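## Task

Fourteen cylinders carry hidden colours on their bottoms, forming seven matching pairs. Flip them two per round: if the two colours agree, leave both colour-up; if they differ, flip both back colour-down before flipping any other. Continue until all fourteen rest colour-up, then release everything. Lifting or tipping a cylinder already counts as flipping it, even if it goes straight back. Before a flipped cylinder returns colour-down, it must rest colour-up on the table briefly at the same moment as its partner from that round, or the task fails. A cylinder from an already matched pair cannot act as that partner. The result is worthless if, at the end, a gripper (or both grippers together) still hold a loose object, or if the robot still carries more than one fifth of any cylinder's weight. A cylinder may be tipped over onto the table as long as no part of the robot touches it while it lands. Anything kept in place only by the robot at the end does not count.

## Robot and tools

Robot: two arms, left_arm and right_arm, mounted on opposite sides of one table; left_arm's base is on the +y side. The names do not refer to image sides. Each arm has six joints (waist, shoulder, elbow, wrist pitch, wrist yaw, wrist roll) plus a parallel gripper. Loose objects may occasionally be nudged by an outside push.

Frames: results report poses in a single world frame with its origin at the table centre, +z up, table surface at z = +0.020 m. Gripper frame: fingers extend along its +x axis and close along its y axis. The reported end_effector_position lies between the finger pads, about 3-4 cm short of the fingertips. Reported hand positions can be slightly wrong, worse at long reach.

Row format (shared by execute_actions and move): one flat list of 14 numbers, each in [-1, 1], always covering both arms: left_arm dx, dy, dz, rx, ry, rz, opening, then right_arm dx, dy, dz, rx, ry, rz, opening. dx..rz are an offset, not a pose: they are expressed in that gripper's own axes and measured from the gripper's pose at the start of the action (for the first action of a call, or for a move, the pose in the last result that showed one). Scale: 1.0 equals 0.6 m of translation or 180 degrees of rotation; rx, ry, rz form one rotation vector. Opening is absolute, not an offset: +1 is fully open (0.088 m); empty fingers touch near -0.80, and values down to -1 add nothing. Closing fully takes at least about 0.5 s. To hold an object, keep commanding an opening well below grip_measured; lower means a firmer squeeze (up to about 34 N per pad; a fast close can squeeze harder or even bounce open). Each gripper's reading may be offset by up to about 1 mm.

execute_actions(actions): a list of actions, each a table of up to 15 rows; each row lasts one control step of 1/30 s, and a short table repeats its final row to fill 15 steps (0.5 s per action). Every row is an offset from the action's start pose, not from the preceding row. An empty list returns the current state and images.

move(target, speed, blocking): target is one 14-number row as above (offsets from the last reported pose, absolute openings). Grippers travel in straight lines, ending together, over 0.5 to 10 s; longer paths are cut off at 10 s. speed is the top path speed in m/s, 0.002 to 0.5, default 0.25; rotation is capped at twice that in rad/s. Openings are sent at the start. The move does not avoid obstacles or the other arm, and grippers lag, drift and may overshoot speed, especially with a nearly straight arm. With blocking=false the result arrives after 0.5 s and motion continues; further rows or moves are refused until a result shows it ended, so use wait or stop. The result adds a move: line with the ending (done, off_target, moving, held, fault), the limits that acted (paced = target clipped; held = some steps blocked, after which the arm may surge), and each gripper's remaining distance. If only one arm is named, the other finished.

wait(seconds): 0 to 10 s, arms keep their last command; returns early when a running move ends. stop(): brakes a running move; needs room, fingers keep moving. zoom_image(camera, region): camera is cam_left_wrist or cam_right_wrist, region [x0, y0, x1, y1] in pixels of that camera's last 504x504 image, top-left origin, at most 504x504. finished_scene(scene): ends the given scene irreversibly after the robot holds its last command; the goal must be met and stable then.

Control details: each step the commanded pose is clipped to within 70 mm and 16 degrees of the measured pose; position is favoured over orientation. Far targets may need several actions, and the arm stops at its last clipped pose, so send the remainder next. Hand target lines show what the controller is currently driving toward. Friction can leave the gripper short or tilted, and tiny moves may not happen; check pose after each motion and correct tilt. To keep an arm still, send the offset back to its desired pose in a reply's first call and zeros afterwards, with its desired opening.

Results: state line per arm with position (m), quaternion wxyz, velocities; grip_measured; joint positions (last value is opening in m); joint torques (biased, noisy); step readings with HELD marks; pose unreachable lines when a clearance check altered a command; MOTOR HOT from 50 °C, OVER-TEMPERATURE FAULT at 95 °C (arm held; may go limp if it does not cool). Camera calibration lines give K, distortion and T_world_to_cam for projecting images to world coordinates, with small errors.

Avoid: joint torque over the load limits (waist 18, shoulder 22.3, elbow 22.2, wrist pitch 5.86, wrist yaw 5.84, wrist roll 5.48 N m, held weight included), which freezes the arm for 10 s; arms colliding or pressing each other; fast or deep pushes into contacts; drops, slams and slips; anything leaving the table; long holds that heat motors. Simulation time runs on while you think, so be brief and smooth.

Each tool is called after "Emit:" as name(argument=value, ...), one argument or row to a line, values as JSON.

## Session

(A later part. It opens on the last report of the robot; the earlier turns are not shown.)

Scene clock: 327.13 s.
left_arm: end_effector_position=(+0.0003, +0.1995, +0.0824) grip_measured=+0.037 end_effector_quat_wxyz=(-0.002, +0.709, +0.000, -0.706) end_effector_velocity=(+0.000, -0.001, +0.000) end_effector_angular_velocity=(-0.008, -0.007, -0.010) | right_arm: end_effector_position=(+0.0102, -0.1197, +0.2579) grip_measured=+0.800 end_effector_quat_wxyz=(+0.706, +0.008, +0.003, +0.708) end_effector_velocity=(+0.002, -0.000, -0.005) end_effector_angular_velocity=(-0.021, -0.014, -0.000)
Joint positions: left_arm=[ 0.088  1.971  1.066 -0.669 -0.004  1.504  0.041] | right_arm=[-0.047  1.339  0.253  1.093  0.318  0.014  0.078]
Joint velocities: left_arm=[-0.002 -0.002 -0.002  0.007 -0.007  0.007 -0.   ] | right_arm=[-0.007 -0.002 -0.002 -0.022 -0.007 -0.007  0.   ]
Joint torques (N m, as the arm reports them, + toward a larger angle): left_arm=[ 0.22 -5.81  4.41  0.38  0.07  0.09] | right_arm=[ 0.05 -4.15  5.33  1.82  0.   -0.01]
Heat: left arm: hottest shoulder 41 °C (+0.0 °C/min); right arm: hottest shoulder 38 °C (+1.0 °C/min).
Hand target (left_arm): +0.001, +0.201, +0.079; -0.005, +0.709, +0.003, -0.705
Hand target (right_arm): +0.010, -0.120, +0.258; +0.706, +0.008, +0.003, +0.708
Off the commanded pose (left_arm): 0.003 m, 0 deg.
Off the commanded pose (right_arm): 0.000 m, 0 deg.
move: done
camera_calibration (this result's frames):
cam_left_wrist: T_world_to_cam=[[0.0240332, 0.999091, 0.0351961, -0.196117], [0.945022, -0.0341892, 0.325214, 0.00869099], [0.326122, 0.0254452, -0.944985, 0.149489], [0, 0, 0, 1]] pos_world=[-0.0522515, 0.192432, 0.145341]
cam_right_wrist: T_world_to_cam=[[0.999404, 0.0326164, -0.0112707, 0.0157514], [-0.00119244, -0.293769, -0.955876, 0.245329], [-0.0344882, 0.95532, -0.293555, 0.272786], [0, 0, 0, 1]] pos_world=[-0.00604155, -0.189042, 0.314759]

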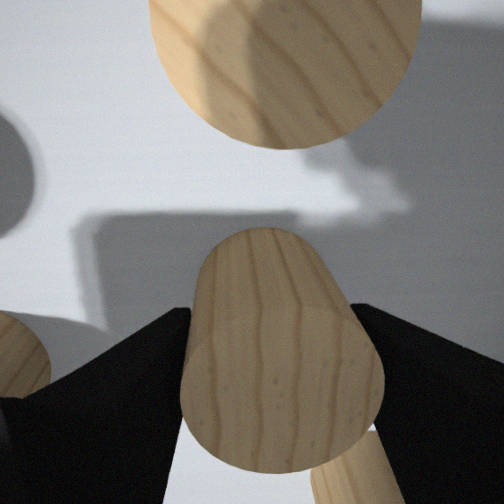

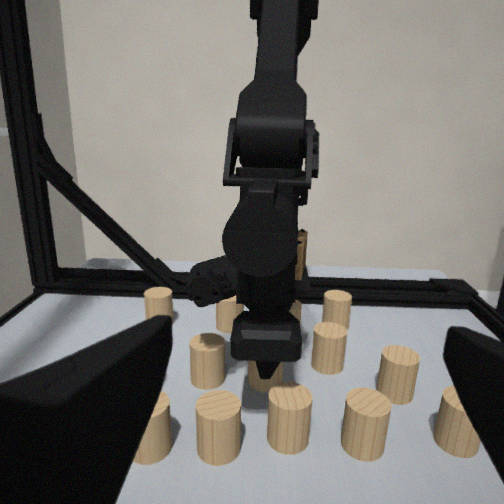

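Then to I (.076,.238).

Emit:
execute_actions(
  actions=[
    [[0.01,0,0,0,0,0,-0.3,0,0,0,0,0,0,0.8]],
    [[0,0,0,0,0,0,0.5,0,0,0,0,0,0,0.8]],
  ],
)

Emit:
move(
  target=[-0.148,0,0,0,0,0,0.5,0,0,0,0,0,0,0.8],
  speed=0.2,
)

Emit:
move(
  target=[-0.003,-0.063,-0.127,0,0,0.003,0.5,0,0,0,0,0,0,0.8],
  speed=0.25,
)

Scene clock: 330.47 s.
left_arm: end_effector_position=(+0.0003, +0.1974, +0.0815) grip_measured=+0.494 end_effector_quat_wxyz=(+0.002, +0.708, -0.004, -0.706) end_effector_velocity=(+0.003, +0.001, +0.002) end_effector_angular_velocity=(+0.001, -0.022, -0.010) | right_arm: end_effector_position=(+0.0102, -0.1197, +0.2579) grip_measured=+0.800 end_effector_quat_wxyz=(+0.706, +0.008, +0.003, +0.708) end_effector_velocity=(+0.001, +0.000, -0.003) end_effector_angular_velocity=(-0.012, +0.003, +0.000)
Joint positions: left_arm=[ 0.088  1.972  1.063 -0.654 -0.004  1.504  0.063] | right_arm=[-0.047  1.339  0.253  1.093  0.318  0.014  0.078]
Joint velocities: left_arm=[-0.002 -0.007 -0.002 -0.007 -0.022  0.007  0.003] | right_arm=[-0.007  0.002 -0.002 -0.007 -0.007  0.007 -0.   ]
Joint torques (N m, as the arm reports them, + toward a larger angle): left_arm=[ 0.01 -6.58  4.78  0.14  0.06 -0.01] | right_arm=[ 0.05 -4.08  5.32  1.81  0.01  0.  ]
Heat: left arm: hottest shoulder 40 °C (-1.0 °C/min); right arm: hottest shoulder 38 °C (+1.0 °C/min).
Hand target (left_arm): +0.000, +0.198, +0.082; +0.002, +0.708, -0.003, -0.706
Hand target (right_arm): +0.010, -0.120, +0.258; +0.706, +0.008, +0.003, +0.708
Off the commanded pose (left_arm): 0.000 m, 0 deg.
Off the commanded pose (right_arm): 0.000 m, 0 deg.
Step readings (end_effector_position; steps 1 to 15: 1st action; 16 to 30: 2nd action):
0: left_arm (+0.0003, +0.1993, +0.0822) | right_arm (+0.0102, -0.1197, +0.2579)
1: left_arm (+0.0003, +0.1991, +0.0821) | right_arm (+0.0102, -0.1197, +0.2579)
2: left_arm (+0.0002, +0.1988, +0.0819) | right_arm (+0.0102, -0.1197, +0.2579)
4: left_arm (+0.0002, +0.1983, +0.0818) | right_arm (+0.0102, -0.1197, +0.2579)
8: left_arm (+0.0002, +0.1976, +0.0817) | right_arm (+0.0102, -0.1197, +0.2579)
15: left_arm (+0.0002, +0.1976, +0.0815) | right_arm (+0.0102, -0.1197, +0.2579)
16: left_arm (+0.0002, +0.1976, +0.0815) | right_arm (+0.0102, -0.1197, +0.2579)
17: left_arm (+0.0003, +0.1976, +0.0815) | right_arm (+0.0102, -0.1197, +0.2579)
19: left_arm (+0.0003, +0.1974, +0.0815) | right_arm (+0.0102, -0.1197, +0.2579)
23: left_arm (+0.0003, +0.1974, +0.0815) | right_arm (+0.0102, -0.1197, +0.2579)
30: end_effector_position above
camera_calibration (this result's frames):
cam_left_wrist: T_world_to_cam=[[0.0236746, 0.999428, 0.0241495, -0.193154], [0.945282, -0.0302414, 0.324849, 0.00817265], [0.325394, 0.0151374, -0.945457, 0.150802], [0, 0, 0, 1]] pos_world=[-0.0522228, 0.191008, 0.144587]
cam_right_wrist: T_world_to_cam=[[0.999404, 0.0326164, -0.0112707, 0.0157514], [-0.00119244, -0.293769, -0.955876, 0.245329], [-0.0344882, 0.95532, -0.293555, 0.272786], [0, 0, 0, 1]] pos_world=[-0.00604155, -0.189042, 0.314759]

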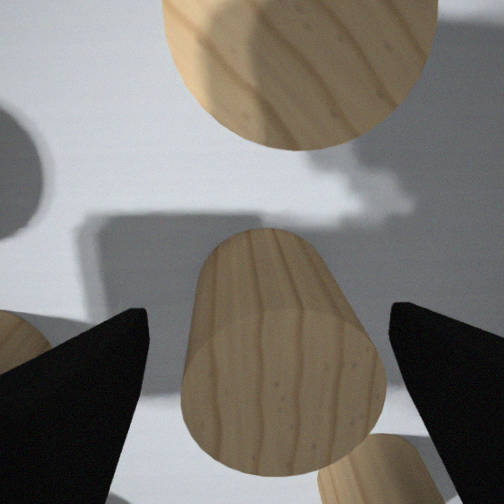

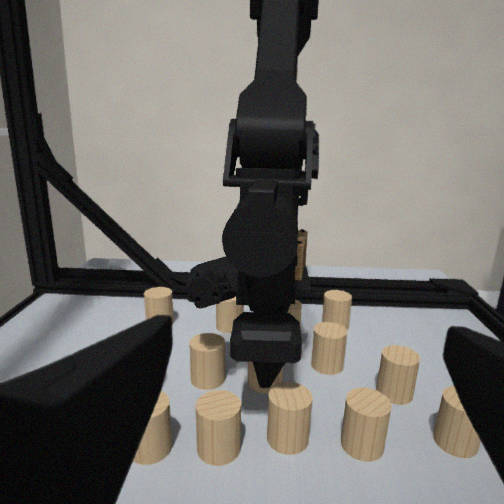

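Scene clock: 331.40 s.
left_arm: end_effector_position=(+0.0003, +0.2004, +0.1646) grip_measured=+0.500 end_effector_quat_wxyz=(-0.004, +0.709, +0.002, -0.705) end_effector_velocity=(+0.002, +0.004, +0.004) end_effector_angular_velocity=(+0.021, -0.009, +0.024) | right_arm: end_effector_position=(+0.0102, -0.1197, +0.2579) grip_measured=+0.800 end_effector_quat_wxyz=(+0.706, +0.008, +0.003, +0.708) end_effector_velocity=(+0.002, +0.000, -0.003) end_effector_angular_velocity=(-0.016, -0.013, -0.010)
Joint positions: left_arm=[ 0.088  1.818  1.229 -0.99  -0.004  1.504  0.063] | right_arm=[-0.047  1.339  0.253  1.093  0.318  0.014  0.078]
Joint velocities: left_arm=[ 0.002 -0.002  0.012 -0.037 -0.007 -0.022 -0.   ] | right_arm=[-0.002 -0.002  0.002 -0.022  0.007 -0.007 -0.   ]
Joint torques (N m, as the arm reports them, + toward a larger angle): left_arm=[-0.39 -7.28  6.7  -0.05  0.05 -0.09] | right_arm=[ 0.05 -4.03  5.34  1.81 -0.02 -0.02]
Heat: left arm: hottest shoulder 41 °C (+0.0 °C/min); right arm: hottest shoulder 37 °C (+0.0 °C/min).
Hand target (left_arm): -0.001, +0.198, +0.170; +0.002, +0.708, -0.004, -0.706
Hand target (right_arm): +0.010, -0.120, +0.258; +0.706, +0.008, +0.003, +0.708
Off the commanded pose (left_arm): 0.006 m, 1 deg.
Off the commanded pose (right_arm): 0.000 m, 0 deg.
move: done
camera_calibration (this result's frames):
cam_left_wrist: T_world_to_cam=[[0.0240192, 0.99889, 0.0405275, -0.200827], [0.944902, -0.0359223, 0.325375, -0.0177619], [0.32647, 0.0304793, -0.944716, 0.226097], [0, 0, 0, 1]] pos_world=[-0.0522071, 0.193074, 0.227516]
cam_right_wrist: T_world_to_cam=[[0.999404, 0.0326164, -0.0112707, 0.0157514], [-0.00119244, -0.293769, -0.955876, 0.245329], [-0.0344882, 0.95532, -0.293555, 0.272786], [0, 0, 0, 1]] pos_world=[-0.00604155, -0.189042, 0.314759]

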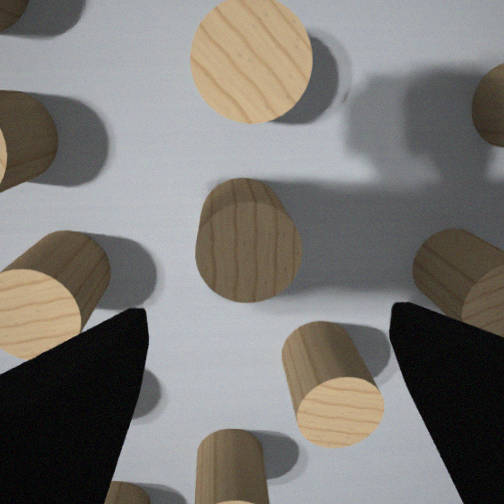

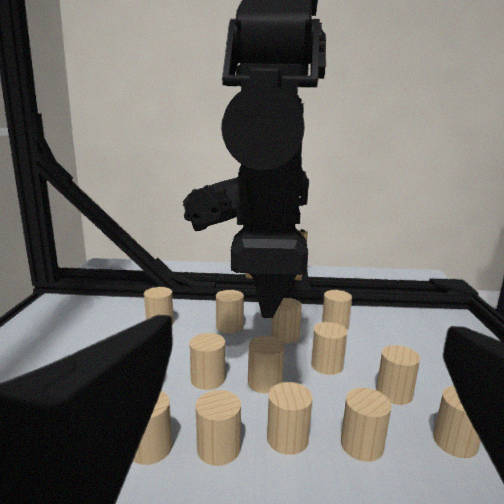

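Scene clock: 332.27 s.
left_arm: end_effector_position=(+0.0757, +0.2367, +0.1661) grip_measured=+0.500 end_effector_quat_wxyz=(-0.002, +0.709, +0.001, -0.706) end_effector_velocity=(+0.005, +0.004, +0.002) end_effector_angular_velocity=(+0.006, -0.021, +0.015) | right_arm: end_effector_position=(+0.0102, -0.1197, +0.2579) grip_measured=+0.800 end_effector_quat_wxyz=(+0.706, +0.008, +0.003, +0.708) end_effector_velocity=(+0.000, -0.002, -0.002) end_effector_angular_velocity=(-0.007, +0.005, +0.005)
Joint positions: left_arm=[ 0.343  1.698  1.09  -0.967 -0.005  1.758  0.063] | right_arm=[-0.047  1.339  0.253  1.093  0.318  0.014  0.078]
Joint velocities: left_arm=[ 0.007 -0.012 -0.007 -0.007 -0.022 -0.007 -0.   ] | right_arm=[-0.002 -0.007 -0.007 -0.007 -0.007  0.007 -0.   ]
Joint torques (N m, as the arm reports them, + toward a larger angle): left_arm=[ 0.06 -6.7   5.01  0.41  0.    0.11] | right_arm=[ 0.06 -4.11  5.34  1.81  0.   -0.01]
Heat: left arm: hottest shoulder 41 °C (+0.0 °C/min); right arm: hottest shoulder 37 °C (+0.0 °C/min).
Hand target (left_arm): +0.077, +0.238, +0.168; -0.000, +0.710, -0.002, -0.704
Hand target (right_arm): +0.010, -0.120, +0.258; +0.706, +0.008, +0.003, +0.708
Off the commanded pose (left_arm): 0.002 m, 0 deg.
Off the commanded pose (right_arm): 0.000 m, 0 deg.
move: done
camera_calibration (this result's frames):
cam_left_wrist: T_world_to_cam=[[0.0228895, 0.999018, 0.0379274, -0.238425], [0.945061, -0.0339964, 0.325123, -0.0886036], [0.326093, 0.0284018, -0.944911, 0.202311], [0, 0, 0, 1]] pos_world=[0.0232209, 0.229433, 0.229016]
cam_right_wrist: T_world_to_cam=[[0.999404, 0.0326164, -0.0112707, 0.0157514], [-0.00119244, -0.293769, -0.955876, 0.245329], [-0.0344882, 0.95532, -0.293555, 0.272786], [0, 0, 0, 1]] pos_world=[-0.00604155, -0.189042, 0.314759]

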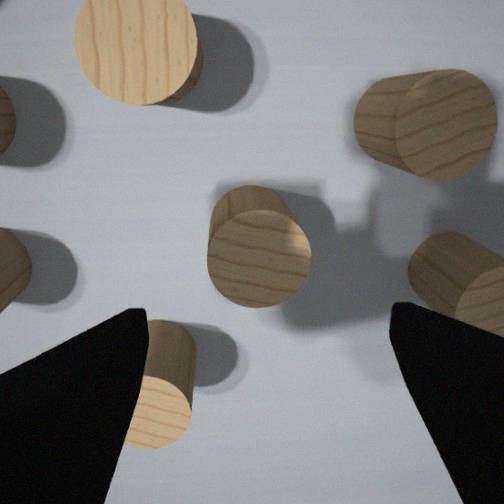

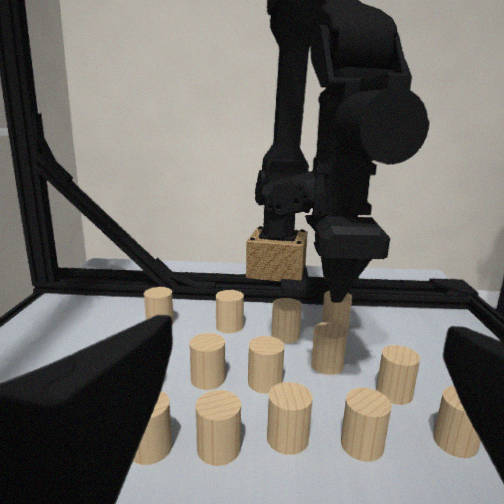

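YELLOW (−.001,.198), RED (−.069,.200).

Emit:
move(
  target=[0.145,-0.003,-0.003,0,0,0,0.5,0,0,0,0,0,0,0.8],
  speed=0.09,
)

Emit:
execute_actions(
  actions=[
    [[0,0,0,0,0,0,-0.3,0,0,0,0,0,0,0.8]],
    [[0,0,0,0,0,0,-0.3,0,0,0,0,0,0,0.8]],
  ],
)

Emit:
move(
  target=[-0.2,0,0,0,0,0,-0.3,0,0,0,0,0,0,0.8],
  speed=0.25,
)

Emit:
move(
  target=[-0.108,0.367,0.108,0,0,0.507,-0.3,0,0,0,0,0,0,0.8],
  speed=0.35,
)

Scene clock: 335.93 s.
left_arm: end_effector_position=(+0.0780, +0.2374, +0.0824) grip_measured=+0.500 end_effector_quat_wxyz=(+0.001, +0.709, -0.001, -0.705) end_effector_velocity=(+0.000, -0.000, -0.001) end_effector_angular_velocity=(-0.001, -0.008, +0.005) | right_arm: end_effector_position=(+0.0102, -0.1197, +0.2579) grip_measured=+0.800 end_effector_quat_wxyz=(+0.706, +0.008, +0.003, +0.708) end_effector_velocity=(-0.002, -0.001, +0.001) end_effector_angular_velocity=(+0.007, -0.020, +0.010)
Joint positions: left_arm=[ 0.351  1.864  0.909 -0.612 -0.005  1.765  0.063] | right_arm=[-0.047  1.339  0.253  1.093  0.318  0.014  0.078]
Joint velocities: left_arm=[-0.002  0.002 -0.002  0.007 -0.007 -0.007  0.   ] | right_arm=[ 0.002 -0.002 -0.002  0.007 -0.007 -0.022 -0.   ]
Joint torques (N m, as the arm reports them, + toward a larger angle): left_arm=[ 0.29 -5.09  4.18  0.44  0.07  0.1 ] | right_arm=[ 0.04 -4.13  5.3   1.83  0.01 -0.01]
Heat: left arm: hottest shoulder 40 °C (-2.0 °C/min); right arm: hottest shoulder 37 °C (+1.0 °C/min).
Hand target (left_arm): +0.078, +0.240, +0.079; -0.003, +0.709, +0.001, -0.706
Hand target (right_arm): +0.010, -0.120, +0.258; +0.706, +0.008, +0.003, +0.708
Off the commanded pose (left_arm): 0.004 m, 1 deg.
Off the commanded pose (right_arm): 0.000 m, 0 deg.
move: done
camera_calibration (this result's frames):
cam_left_wrist: T_world_to_cam=[[0.0220718, 0.999324, 0.029393, -0.235267], [0.944549, -0.0304786, 0.326954, -0.064414], [0.327629, 0.0205467, -0.944583, 0.1242], [0, 0, 0, 1]] pos_world=[0.0253433, 0.230592, 0.145293]
cam_right_wrist: T_world_to_cam=[[0.999404, 0.0326164, -0.0112707, 0.0157514], [-0.00119244, -0.293769, -0.955876, 0.245329], [-0.0344882, 0.95532, -0.293555, 0.272786], [0, 0, 0, 1]] pos_world=[-0.00604155, -0.189042, 0.314759]

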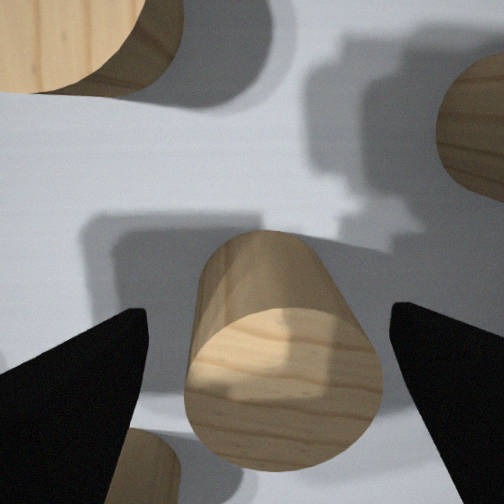

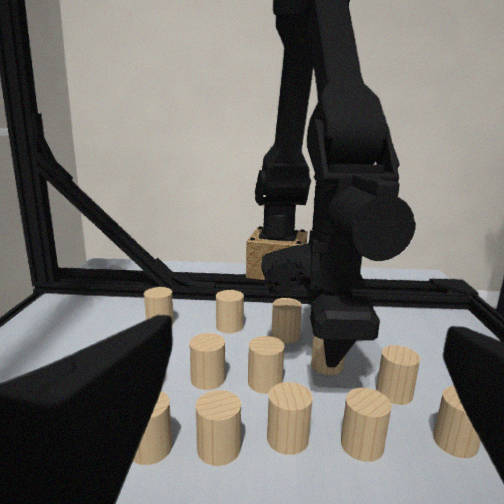

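Scene clock: 336.93 s.
left_arm: end_effector_position=(+0.0780, +0.2374, +0.0824) grip_measured=+0.036 end_effector_quat_wxyz=(+0.001, +0.709, -0.001, -0.705) end_effector_velocity=(-0.001, +0.005, +0.000) end_effector_angular_velocity=(+0.023, -0.003, +0.005) | right_arm: end_effector_position=(+0.0102, -0.1197, +0.2579) grip_measured=+0.800 end_effector_quat_wxyz=(+0.706, +0.008, +0.003, +0.708) end_effector_velocity=(-0.000, +0.000, +0.005) end_effector_angular_velocity=(+0.016, -0.017, +0.005)
Joint positions: left_arm=[ 0.351  1.864  0.909 -0.612 -0.005  1.765  0.041] | right_arm=[-0.047  1.339  0.253  1.093  0.318  0.014  0.078]
Joint velocities: left_arm=[-0.002 -0.002 -0.002 -0.022 -0.007 -0.007 -0.001] | right_arm=[-0.002 -0.007  0.002  0.007 -0.007 -0.022 -0.   ]
Joint torques (N m, as the arm reports them, + toward a larger angle): left_arm=[-0.03 -5.7   4.67  0.21  0.04 -0.01] | right_arm=[ 0.05 -4.1   5.31  1.82  0.01  0.  ]
Heat: left arm: hottest shoulder 40 °C (-2.0 °C/min); right arm: hottest shoulder 37 °C (+1.0 °C/min).
Hand target (left_arm): +0.078, +0.237, +0.082; +0.001, +0.709, -0.001, -0.705
Hand target (right_arm): +0.010, -0.120, +0.258; +0.706, +0.008, +0.003, +0.708
Off the commanded pose (left_arm): 0.000 m, 0 deg.
Off the commanded pose (right_arm): 0.000 m, 0 deg.
Step readings (end_effector_position; steps 1 to 15: 1st action; 16 to 30: 2nd action):
0: left_arm (+0.0780, +0.2374, +0.0824) | right_arm (+0.0102, -0.1197, +0.2579)
1: left_arm (+0.0780, +0.2374, +0.0824) | right_arm (+0.0102, -0.1197, +0.2579)
2: left_arm (+0.0780, +0.2374, +0.0824) | right_arm (+0.0102, -0.1197, +0.2579)
4: left_arm (+0.0780, +0.2374, +0.0824) | right_arm (+0.0102, -0.1197, +0.2579)
8: left_arm (+0.0780, +0.2374, +0.0824) | right_arm (+0.0102, -0.1197, +0.2579)
15: left_arm (+0.0780, +0.2374, +0.0824) | right_arm (+0.0102, -0.1197, +0.2579)
16: left_arm (+0.0780, +0.2374, +0.0824) | right_arm (+0.0102, -0.1197, +0.2579)
17: left_arm (+0.0780, +0.2374, +0.0824) | right_arm (+0.0102, -0.1197, +0.2579)
19: left_arm (+0.0780, +0.2374, +0.0824) | right_arm (+0.0102, -0.1197, +0.2579)
23: left_arm (+0.0780, +0.2374, +0.0824) | right_arm (+0.0102, -0.1197, +0.2579)
30: end_effector_position above
camera_calibration (this result's frames):
cam_left_wrist: T_world_to_cam=[[0.022074, 0.999313, 0.0297655, -0.235376], [0.944573, -0.030601, 0.326873, -0.0643624], [0.32756, 0.0209003, -0.944599, 0.124126], [0, 0, 0, 1]] pos_world=[0.0253319, 0.230651, 0.145294]
cam_right_wrist: T_world_to_cam=[[0.999404, 0.0326164, -0.0112707, 0.0157514], [-0.00119244, -0.293769, -0.955876, 0.245329], [-0.0344882, 0.95532, -0.293555, 0.272786], [0, 0, 0, 1]] pos_world=[-0.00604155, -0.189042, 0.314759]

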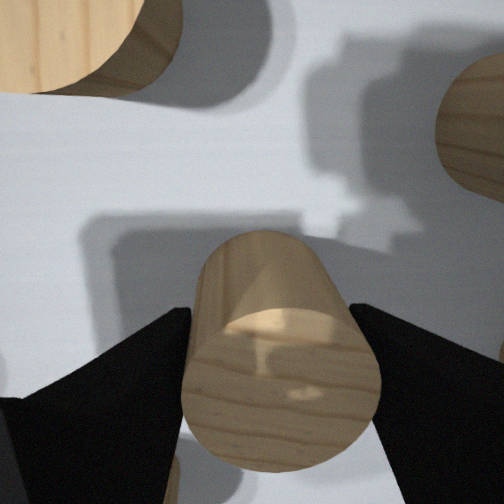

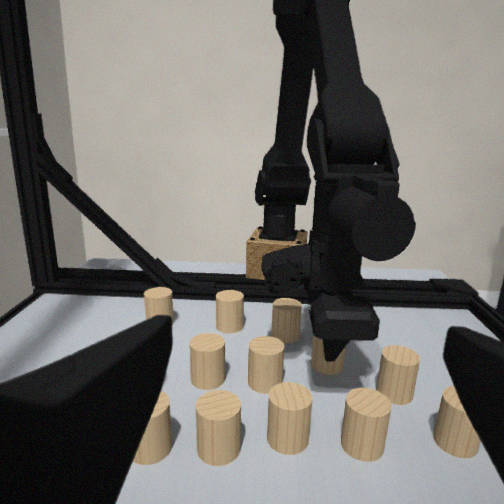

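Scene clock: 337.93 s.
left_arm: end_effector_position=(+0.0770, +0.2395, +0.1971) grip_measured=+0.035 end_effector_quat_wxyz=(-0.005, +0.708, +0.004, -0.706) end_effector_velocity=(+0.001, +0.003, +0.002) end_effector_angular_velocity=(+0.013, -0.005, -0.005) | right_arm: end_effector_position=(+0.0102, -0.1197, +0.2579) grip_measured=+0.800 end_effector_quat_wxyz=(+0.706, +0.008, +0.003, +0.708) end_effector_velocity=(-0.002, -0.000, +0.001) end_effector_angular_velocity=(+0.007, -0.005, +0.019)
Joint positions: left_arm=[ 0.349  1.658  1.175 -1.099 -0.005  1.764  0.041] | right_arm=[-0.047  1.339  0.253  1.093  0.318  0.014  0.078]
Joint velocities: left_arm=[ 0.002 -0.002  0.007 -0.022 -0.007  0.007  0.   ] | right_arm=[-0.002 -0.002 -0.002  0.007 -0.022 -0.007 -0.   ]
Joint torques (N m, as the arm reports them, + toward a larger angle): left_arm=[-0.29 -6.26  6.99 -0.03  0.04 -0.09] | right_arm=[ 0.07 -4.11  5.31  1.81  0.01 -0.01]
Heat: left arm: hottest shoulder 40 °C (-1.0 °C/min); right arm: hottest shoulder 37 °C (+1.0 °C/min).
Hand target (left_arm): +0.077, +0.237, +0.202; +0.001, +0.709, -0.001, -0.705
Hand target (right_arm): +0.010, -0.120, +0.258; +0.706, +0.008, +0.003, +0.708
Off the commanded pose (left_arm): 0.006 m, 1 deg.
Off the commanded pose (right_arm): 0.000 m, 0 deg.
move: done
camera_calibration (this result's frames):
cam_left_wrist: T_world_to_cam=[[0.0229448, 0.998739, 0.0446566, -0.243658], [0.945496, -0.0361914, 0.323616, -0.0989931], [0.324824, 0.0347974, -0.945134, 0.229756], [0, 0, 0, 1]] pos_world=[0.024558, 0.231773, 0.260067]
cam_right_wrist: T_world_to_cam=[[0.999404, 0.0326164, -0.0112707, 0.0157514], [-0.00119244, -0.293769, -0.955876, 0.245329], [-0.0344882, 0.95532, -0.293555, 0.272786], [0, 0, 0, 1]] pos_world=[-0.00604155, -0.189042, 0.314759]

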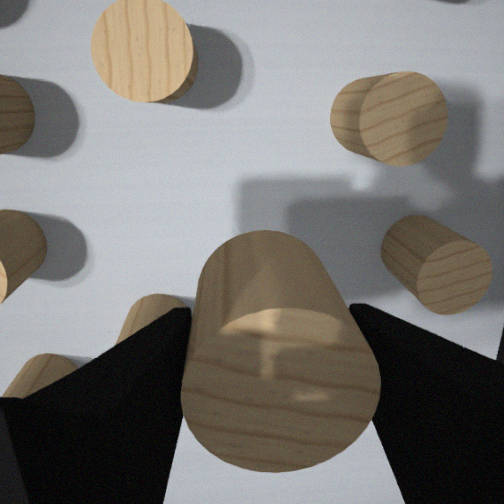

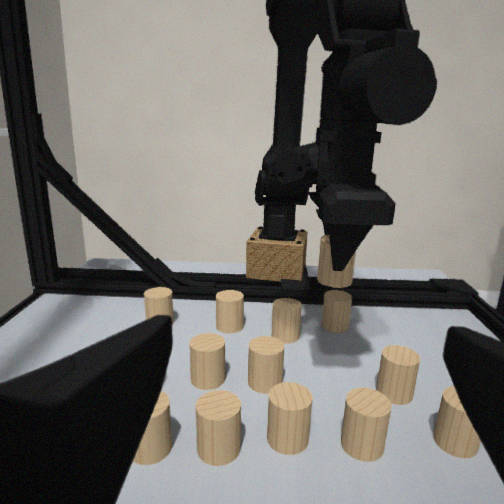

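Scene clock: 340.80 s.
left_arm: end_effector_position=(+0.0114, +0.0223, +0.2566) grip_measured=+0.034 end_effector_quat_wxyz=(+0.494, +0.499, -0.505, -0.502) end_effector_velocity=(-0.000, +0.000, -0.000) end_effector_angular_velocity=(-0.002, +0.022, +0.005) | right_arm: end_effector_position=(+0.0102, -0.1197, +0.2579) grip_measured=+0.800 end_effector_quat_wxyz=(+0.706, +0.008, +0.003, +0.708) end_effector_velocity=(-0.000, -0.000, -0.002) end_effector_angular_velocity=(-0.007, -0.010, +0.005)
Joint positions: left_arm=[ 0.132  1.975  0.827  1.146 -0.011  1.578  0.041] | right_arm=[-0.047  1.339  0.253  1.093  0.318  0.014  0.078]
Joint velocities: left_arm=[-0.002  0.002 -0.002  0.007 -0.007 -0.022 -0.   ] | right_arm=[-0.002 -0.002 -0.002 -0.007 -0.007 -0.007 -0.   ]
Joint torques (N m, as the arm reports them, + toward a larger angle): left_arm=[-0.26 -6.46  6.62  2.13 -0.22 -0.09] | right_arm=[ 0.06 -4.05  5.32  1.81  0.02  0.  ]
Heat: left arm: hottest shoulder 40 °C (-1.0 °C/min); right arm: hottest shoulder 36 °C (-1.0 °C/min).
Hand target (left_arm): +0.011, +0.020, +0.259; +0.498, +0.497, -0.506, -0.499
Hand target (right_arm): +0.010, -0.120, +0.258; +0.706, +0.008, +0.003, +0.708
Off the commanded pose (left_arm): 0.004 m, 1 deg.
Off the commanded pose (right_arm): 0.000 m, 0 deg.
move: done
camera_calibration (this result's frames):
cam_left_wrist: T_world_to_cam=[[0.029548, 0.0337442, -0.998994, 0.261307], [0.950367, 0.308735, 0.0385383, 0.00134538], [0.309725, -0.950549, -0.0229468, 0.100435], [0, 0, 0, 1]] pos_world=[-0.0401069, 0.0862353, 0.263297]
cam_right_wrist: T_world_to_cam=[[0.999404, 0.0326164, -0.0112707, 0.0157514], [-0.00119244, -0.293769, -0.955876, 0.245329], [-0.0344882, 0.95532, -0.293555, 0.272786], [0, 0, 0, 1]] pos_world=[-0.00604155, -0.189042, 0.314759]

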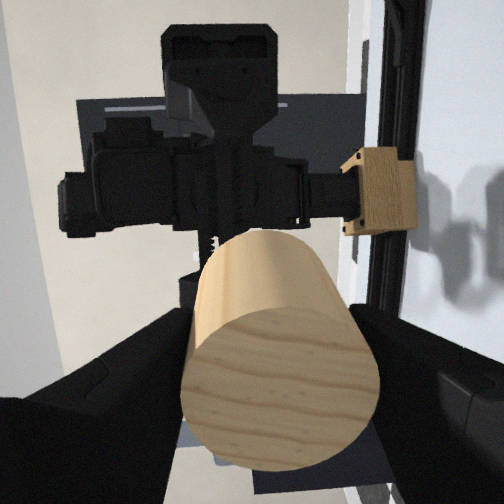

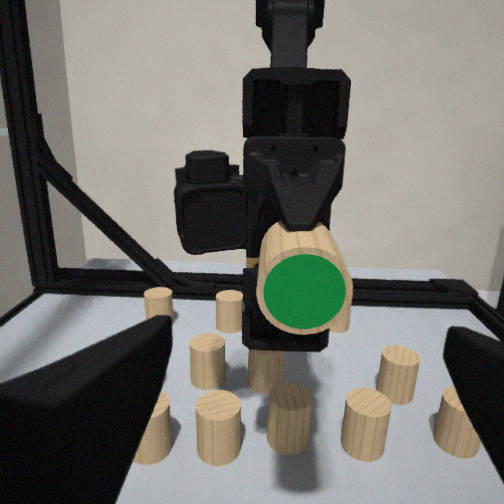

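Green, unlucky.

Emit:
move(
  target=[0,0,0,0,0,0,-0.3,0.131,-0.006,-0.004,0,0,0,0.8],
  speed=0.12,
)

Scene clock: 343.33 s.
left_arm: end_effector_position=(+0.0114, +0.0222, +0.2565) grip_measured=+0.033 end_effector_quat_wxyz=(+0.495, +0.499, -0.505, -0.502) end_effector_velocity=(-0.000, +0.001, -0.005) end_effector_angular_velocity=(+0.017, -0.008, +0.005) | right_arm: end_effector_position=(+0.0134, -0.0444, +0.2569) grip_measured=+0.800 end_effector_quat_wxyz=(+0.706, +0.009, +0.003, +0.708) end_effector_velocity=(-0.003, +0.002, +0.001) end_effector_angular_velocity=(+0.007, +0.009, +0.020)
Joint positions: left_arm=[ 0.132  1.976  0.827  1.147 -0.012  1.578  0.041] | right_arm=[-0.147  1.648  0.515  1.142  0.218  0.014  0.078]
Joint velocities: left_arm=[-0.002  0.002 -0.007 -0.007 -0.007  0.007 -0.   ] | right_arm=[-0.002  0.007  0.007  0.007 -0.022  0.007 -0.   ]
Joint torques (N m, as the arm reports them, + toward a larger angle): left_arm=[-0.16 -7.28  5.35  1.67 -0.01 -0.03] | right_arm=[-0.08 -5.28  6.37  1.8  -0.11 -0.01]
Heat: left arm: hottest shoulder 40 °C (-1.0 °C/min); right arm: hottest shoulder 36 °C (-1.0 °C/min).
Hand target (left_arm): +0.011, +0.022, +0.257; +0.495, +0.499, -0.505, -0.502
Hand target (right_arm): +0.013, -0.041, +0.256; +0.706, +0.008, +0.003, +0.708
Off the commanded pose (left_arm): 0.000 m, 0 deg.
Off the commanded pose (right_arm): 0.003 m, 0 deg.
move: done
camera_calibration (this result's frames):
cam_left_wrist: T_world_to_cam=[[0.0295265, 0.0333744, -0.999007, 0.261266], [0.950249, 0.309113, 0.0384122, 0.00135481], [0.310088, -0.95044, -0.022587, 0.100213], [0, 0, 0, 1]] pos_world=[-0.0400765, 0.0861081, 0.263217]
cam_right_wrist: T_world_to_cam=[[0.999432, 0.0318734, -0.0109251, 0.0099427], [-0.00114947, -0.291803, -0.956478, 0.26671], [-0.0336742, 0.955947, -0.291601, 0.200156], [0, 0, 0, 1]] pos_world=[-0.00289038, -0.113829, 0.313577]

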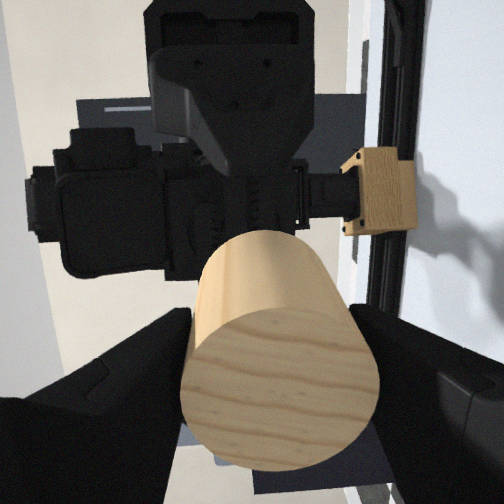

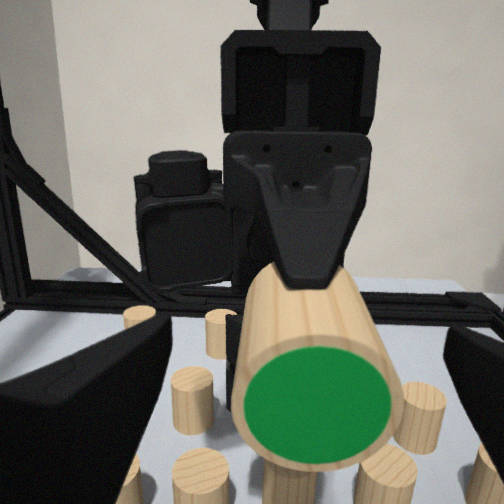

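Emit:
execute_actions(
  actions=[
    [[0,0,0,0,0,0,-0.3,0,0,0,0,0,0,-0.3]],
    [[0,0,0,0,0,0,-0.3,0,0,0,0,0,0,-0.3]],
    [[0,0,0,0,0,0,0.8,0,0,0,0,0,0,-0.3]],
  ],
)

Emit:
move(
  target=[-0.1,0,0,0,0,0,0.8,-0.1,0,0,0,0,0,-0.3],
  speed=0.2,
)

Emit:
move(
  target=[-0.173,-0.146,-0.215,0,0,-0.499,0.5,0.113,0.146,-0.213,0,0.51,0,-0.3],
  speed=0.35,
)

Scene clock: 348.30 s.
left_arm: end_effector_position=(+0.0112, +0.0223, +0.2562) grip_measured=+0.791 end_effector_quat_wxyz=(+0.494, +0.499, -0.505, -0.502) end_effector_velocity=(-0.003, +0.001, -0.001) end_effector_angular_velocity=(+0.007, +0.007, +0.000) | right_arm: end_effector_position=(+0.0135, -0.0440, +0.2569) grip_measured=+0.023 end_effector_quat_wxyz=(+0.706, +0.009, +0.003, +0.708) end_effector_velocity=(+0.000, -0.001, -0.003) end_effector_angular_velocity=(-0.012, +0.005, +0.005)
Joint positions: left_arm=[ 0.132  1.976  0.827  1.147 -0.012  1.578  0.078] | right_arm=[-0.148  1.649  0.516  1.142  0.218  0.014  0.04 ]
Joint velocities: left_arm=[-0.007 -0.002 -0.002 -0.007 -0.007 -0.007  0.004] | right_arm=[-0.002 -0.002 -0.007 -0.007 -0.007  0.007 -0.   ]
Joint torques (N m, as the arm reports them, + toward a larger angle): left_arm=[ 0.03 -7.2   5.52  1.72  0.01 -0.04] | right_arm=[ 0.04 -6.32  5.1   1.83  0.   -0.01]
Heat: left arm: hottest shoulder 41 °C (+0.0 °C/min); right arm: hottest shoulder 36 °C (-2.0 °C/min).
Hand target (left_arm): +0.011, +0.022, +0.256; +0.494, +0.499, -0.505, -0.502
Hand target (right_arm): +0.013, -0.044, +0.257; +0.706, +0.009, +0.003, +0.708
Off the commanded pose (left_arm): 0.000 m, 0 deg.
Off the commanded pose (right_arm): 0.000 m, 0 deg.
Step readings (end_effector_position; steps 1 to 15: 1st action; 16 to 30: 2nd action; 31 to 45: 3rd action):
0: left_arm (+0.0114, +0.0223, +0.2562) | right_arm (+0.0134, -0.0440, +0.2569)
1: left_arm (+0.0114, +0.0223, +0.2562) | right_arm (+0.0134, -0.0440, +0.2569)
2: left_arm (+0.0114, +0.0223, +0.2562) | right_arm (+0.0134, -0.0440, +0.2569)
4: left_arm (+0.0114, +0.0223, +0.2562) | right_arm (+0.0134, -0.0440, +0.2569)
8: left_arm (+0.0112, +0.0223, +0.2562) | right_arm (+0.0134, -0.0440, +0.2569)
15: left_arm (+0.0112, +0.0223, +0.2562) | right_arm (+0.0135, -0.0440, +0.2569)
16: left_arm (+0.0112, +0.0223, +0.2562) | right_arm (+0.0135, -0.0440, +0.2569)
17: left_arm (+0.0112, +0.0223, +0.2562) | right_arm (+0.0135, -0.0440, +0.2569)
19: left_arm (+0.0112, +0.0223, +0.2562) | right_arm (+0.0135, -0.0440, +0.2569)
23: left_arm (+0.0112, +0.0223, +0.2562) | right_arm (+0.0135, -0.0440, +0.2569)
30: left_arm (+0.0112, +0.0223, +0.2562) | right_arm (+0.0135, -0.0440, +0.2569)
31: left_arm (+0.0112, +0.0223, +0.2562) | right_arm (+0.0135, -0.0440, +0.2569)
32: left_arm (+0.0112, +0.0223, +0.2562) | right_arm (+0.0135, -0.0440, +0.2569)
34: left_arm (+0.0112, +0.0223, +0.2562) | right_arm (+0.0135, -0.0440, +0.2569)
38: left_arm (+0.0112, +0.0223, +0.2562) | right_arm (+0.0135, -0.0440, +0.2569)
45: end_effector_position above
camera_calibration (this result's frames):
cam_left_wrist: T_world_to_cam=[[0.0295582, 0.0341251, -0.99898, 0.260921], [0.950366, 0.308721, 0.0386657, 0.00146896], [0.309725, -0.95054, -0.0233061, 0.100515], [0, 0, 0, 1]] pos_world=[-0.0402405, 0.0861861, 0.262941]
cam_right_wrist: T_world_to_cam=[[0.999444, 0.0314921, -0.0109251, 0.00982491], [-0.00126078, -0.291803, -0.956478, 0.266782], [-0.0333095, 0.95596, -0.291601, 0.199846], [0, 0, 0, 1]] pos_world=[-0.00282634, -0.113506, 0.313554]

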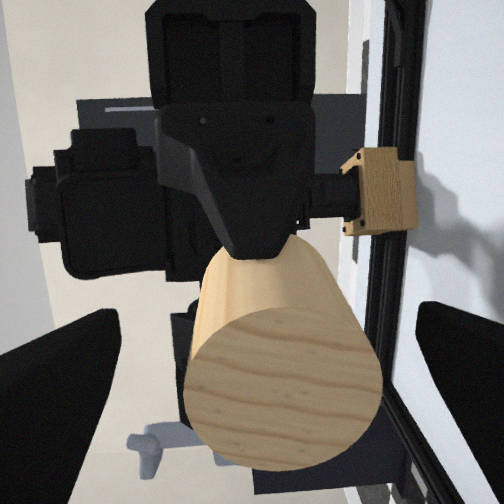

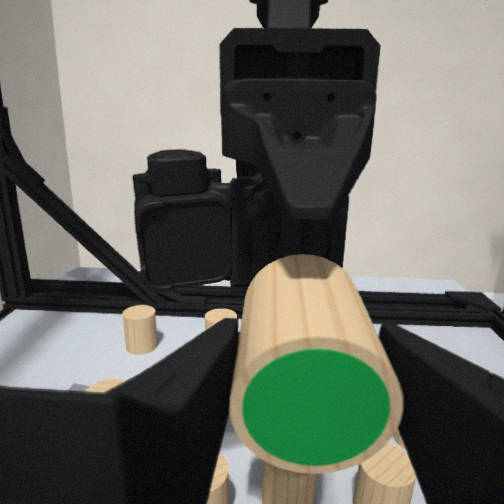

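Scene clock: 349.20 s.
left_arm: end_effector_position=(+0.0122, +0.0803, +0.2531) grip_measured=+0.800 end_effector_quat_wxyz=(+0.492, +0.501, -0.503, -0.504) end_effector_velocity=(+0.004, +0.002, -0.001) end_effector_angular_velocity=(+0.007, +0.007, +0.024) | right_arm: end_effector_position=(+0.0135, -0.1009, +0.2579) grip_measured=+0.023 end_effector_quat_wxyz=(+0.706, +0.011, +0.002, +0.708) end_effector_velocity=(-0.001, -0.002, -0.000) end_effector_angular_velocity=(-0.002, -0.008, +0.010)
Joint positions: left_arm=[ 0.131  1.824  0.578  1.236 -0.012  1.578  0.078] | right_arm=[-0.089  1.43   0.31   1.134  0.276  0.014  0.04 ]
Joint velocities: left_arm=[ 0.002 -0.007 -0.007 -0.007 -0.022 -0.007 -0.   ] | right_arm=[ 0.002 -0.012 -0.007 -0.007 -0.007 -0.007 -0.   ]
Joint torques (N m, as the arm reports them, + toward a larger angle): left_arm=[-0.17 -7.04  4.35  2.   -0.13 -0.06] | right_arm=[ 0.19 -5.6   3.81  1.74  0.12 -0.03]
Heat: left arm: hottest shoulder 41 °C (+0.0 °C/min); right arm: hottest shoulder 36 °C (-2.0 °C/min).
Hand target (left_arm): +0.012, +0.082, +0.257; +0.494, +0.499, -0.505, -0.502
Hand target (right_arm): +0.014, -0.104, +0.256; +0.706, +0.009, +0.003, +0.708
Off the commanded pose (left_arm): 0.004 m, 1 deg.
Off the commanded pose (right_arm): 0.004 m, 0 deg.
move: done
camera_calibration (this result's frames):
cam_left_wrist: T_world_to_cam=[[0.0298249, 0.0428519, -0.998636, 0.255059], [0.95071, 0.307281, 0.0415791, -0.0178214], [0.308644, -0.950654, -0.0315751, 0.157359], [0, 0, 0, 1]] pos_world=[-0.0392319, 0.14414, 0.26042]
cam_right_wrist: T_world_to_cam=[[0.999414, 0.031918, -0.012377, 0.0119905], [-0.00264677, -0.288419, -0.957501, 0.251785], [-0.0341313, 0.956972, -0.288166, 0.253691], [0, 0, 0, 1]] pos_world=[-0.00265819, -0.170539, 0.314338]

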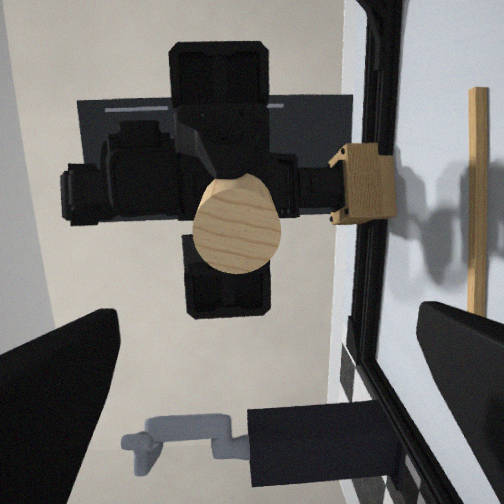

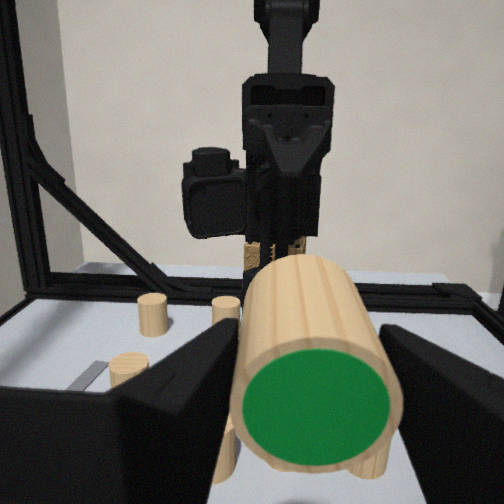

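Scene clock: 352.13 s.
left_arm: end_effector_position=(+0.1407, +0.1842, +0.1676) grip_measured=+0.500 end_effector_quat_wxyz=(-0.003, +0.708, -0.001, -0.707) end_effector_velocity=(-0.001, +0.002, -0.001) end_effector_angular_velocity=(+0.014, -0.003, +0.005) | right_arm: end_effector_position=(-0.0760, -0.0328, +0.1359) grip_measured=+0.024 end_effector_quat_wxyz=(+0.495, -0.501, +0.504, +0.501) end_effector_velocity=(+0.002, +0.000, -0.003) end_effector_angular_velocity=(-0.014, +0.003, -0.015)
Joint positions: left_arm=[ 0.497  1.939  1.403 -1.037 -0.002  1.916  0.063] | right_arm=[-0.034  2.309  1.951 -1.219 -0.011  0.331  0.04 ]
Joint velocities: left_arm=[-0.002  0.002 -0.002 -0.007 -0.007 -0.007 -0.   ] | right_arm=[-0.007  0.012  0.007 -0.007 -0.007  0.007 -0.   ]
Joint torques (N m, as the arm reports them, + toward a larger angle): left_arm=[ 0.27 -6.32  6.86  0.   -0.12  0.11] | right_arm=[-0.15 -9.57  6.84 -0.11 -0.08  0.11]
Heat: left arm: hottest shoulder 41 °C (+1.0 °C/min); right arm: hottest shoulder 36 °C (-2.0 °C/min).
Hand target (left_arm): +0.143, +0.183, +0.167; -0.005, +0.709, +0.000, -0.705
Hand target (right_arm): -0.076, -0.031, +0.131; +0.494, -0.501, +0.508, +0.497
Off the commanded pose (left_arm): 0.003 m, 1 deg.
Off the commanded pose (right_arm): 0.004 m, 1 deg.
move: done
camera_calibration (this result's frames):
cam_left_wrist: T_world_to_cam=[[0.0271848, 0.998994, 0.0356618, -0.187739], [0.945935, -0.0372432, 0.322212, -0.151309], [0.323216, 0.0249744, -0.945995, 0.185273], [0, 0, 0, 1]] pos_world=[0.088349, 0.177288, 0.230716]
cam_right_wrist: T_world_to_cam=[[0.999245, 0.00747083, -0.0381241, 0.100428], [0.0188725, -0.95111, 0.308275, -0.0377917], [-0.0339571, -0.308762, -0.950533, 0.198856], [0, 0, 0, 1]] pos_world=[-0.0928868, 0.0247049, 0.204499]

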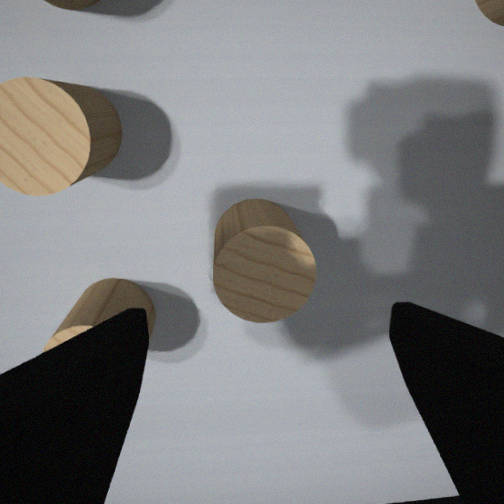

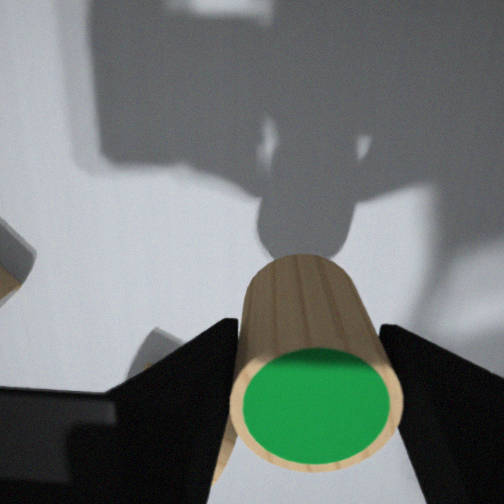

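Emit:
move(
  target=[0.148,-0.006,-0.012,0,0,0,0.5,0.086,0,0,0,0,0,-0.3],
  speed=0.08,
)

Scene clock: 354.87 s.
left_arm: end_effector_position=(+0.1482, +0.1864, +0.0828) grip_measured=+0.500 end_effector_quat_wxyz=(+0.000, +0.709, -0.004, -0.705) end_effector_velocity=(-0.002, -0.004, +0.001) end_effector_angular_velocity=(-0.014, +0.002, -0.015) | right_arm: end_effector_position=(-0.0773, -0.0291, +0.0953) grip_measured=+0.024 end_effector_quat_wxyz=(+0.499, -0.492, +0.500, +0.509) end_effector_velocity=(+0.003, -0.001, +0.000) end_effector_angular_velocity=(-0.010, +0.005, -0.029)
Joint positions: left_arm=[ 0.518  2.074  1.229 -0.719 -0.003  1.937  0.063] | right_arm=[-0.034  2.335  1.833 -1.047 -0.011  0.331  0.04 ]
Joint velocities: left_arm=[-0.007 -0.002  0.002  0.007  0.007  0.007 -0.   ] | right_arm=[-0.007 -0.002 -0.002 -0.007 -0.007  0.022 -0.   ]
Joint torques (N m, as the arm reports them, + toward a larger angle): left_arm=[ 0.2  -6.47  4.61  0.38  0.04  0.08] | right_arm=[ 0.18 -9.79  4.05  0.48  0.    0.02]
Heat: left arm: hottest shoulder 41 °C (+1.0 °C/min); right arm: hottest shoulder 37 °C (-1.0 °C/min).
Hand target (left_arm): +0.148, +0.189, +0.079; -0.003, +0.708, -0.001, -0.706
Hand target (right_arm): -0.076, -0.034, +0.085; +0.495, -0.501, +0.504, +0.501
Off the commanded pose (left_arm): 0.004 m, 1 deg.
Off the commanded pose (right_arm): 0.012 m, 2 deg.
move: off_target (right_arm)
camera_calibration (this result's frames):
cam_left_wrist: T_world_to_cam=[[0.0263073, 0.999289, 0.0270067, -0.186315], [0.944776, -0.0336821, 0.32598, -0.131808], [0.326658, 0.0169397, -0.944991, 0.103484], [0, 0, 0, 1]] pos_world=[0.0956265, 0.17999, 0.14579]
cam_right_wrist: T_world_to_cam=[[0.99888, 0.00852366, -0.0465466, 0.10095], [0.0214296, -0.958479, 0.284357, -0.0194565], [-0.0421901, -0.285036, -0.957588, 0.162123], [0, 0, 0, 1]] pos_world=[-0.0935797, 0.0267017, 0.165479]

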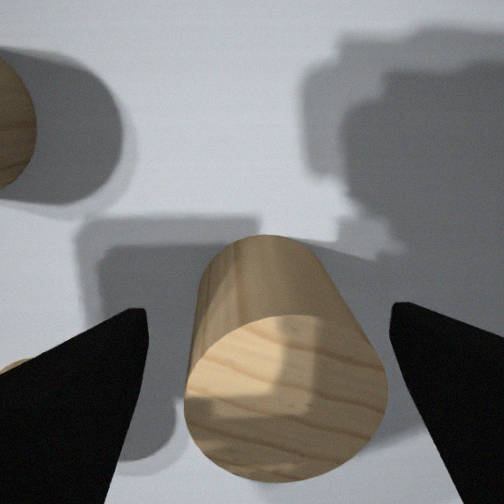

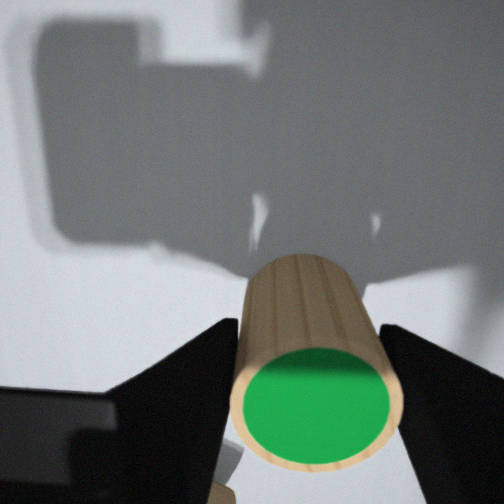

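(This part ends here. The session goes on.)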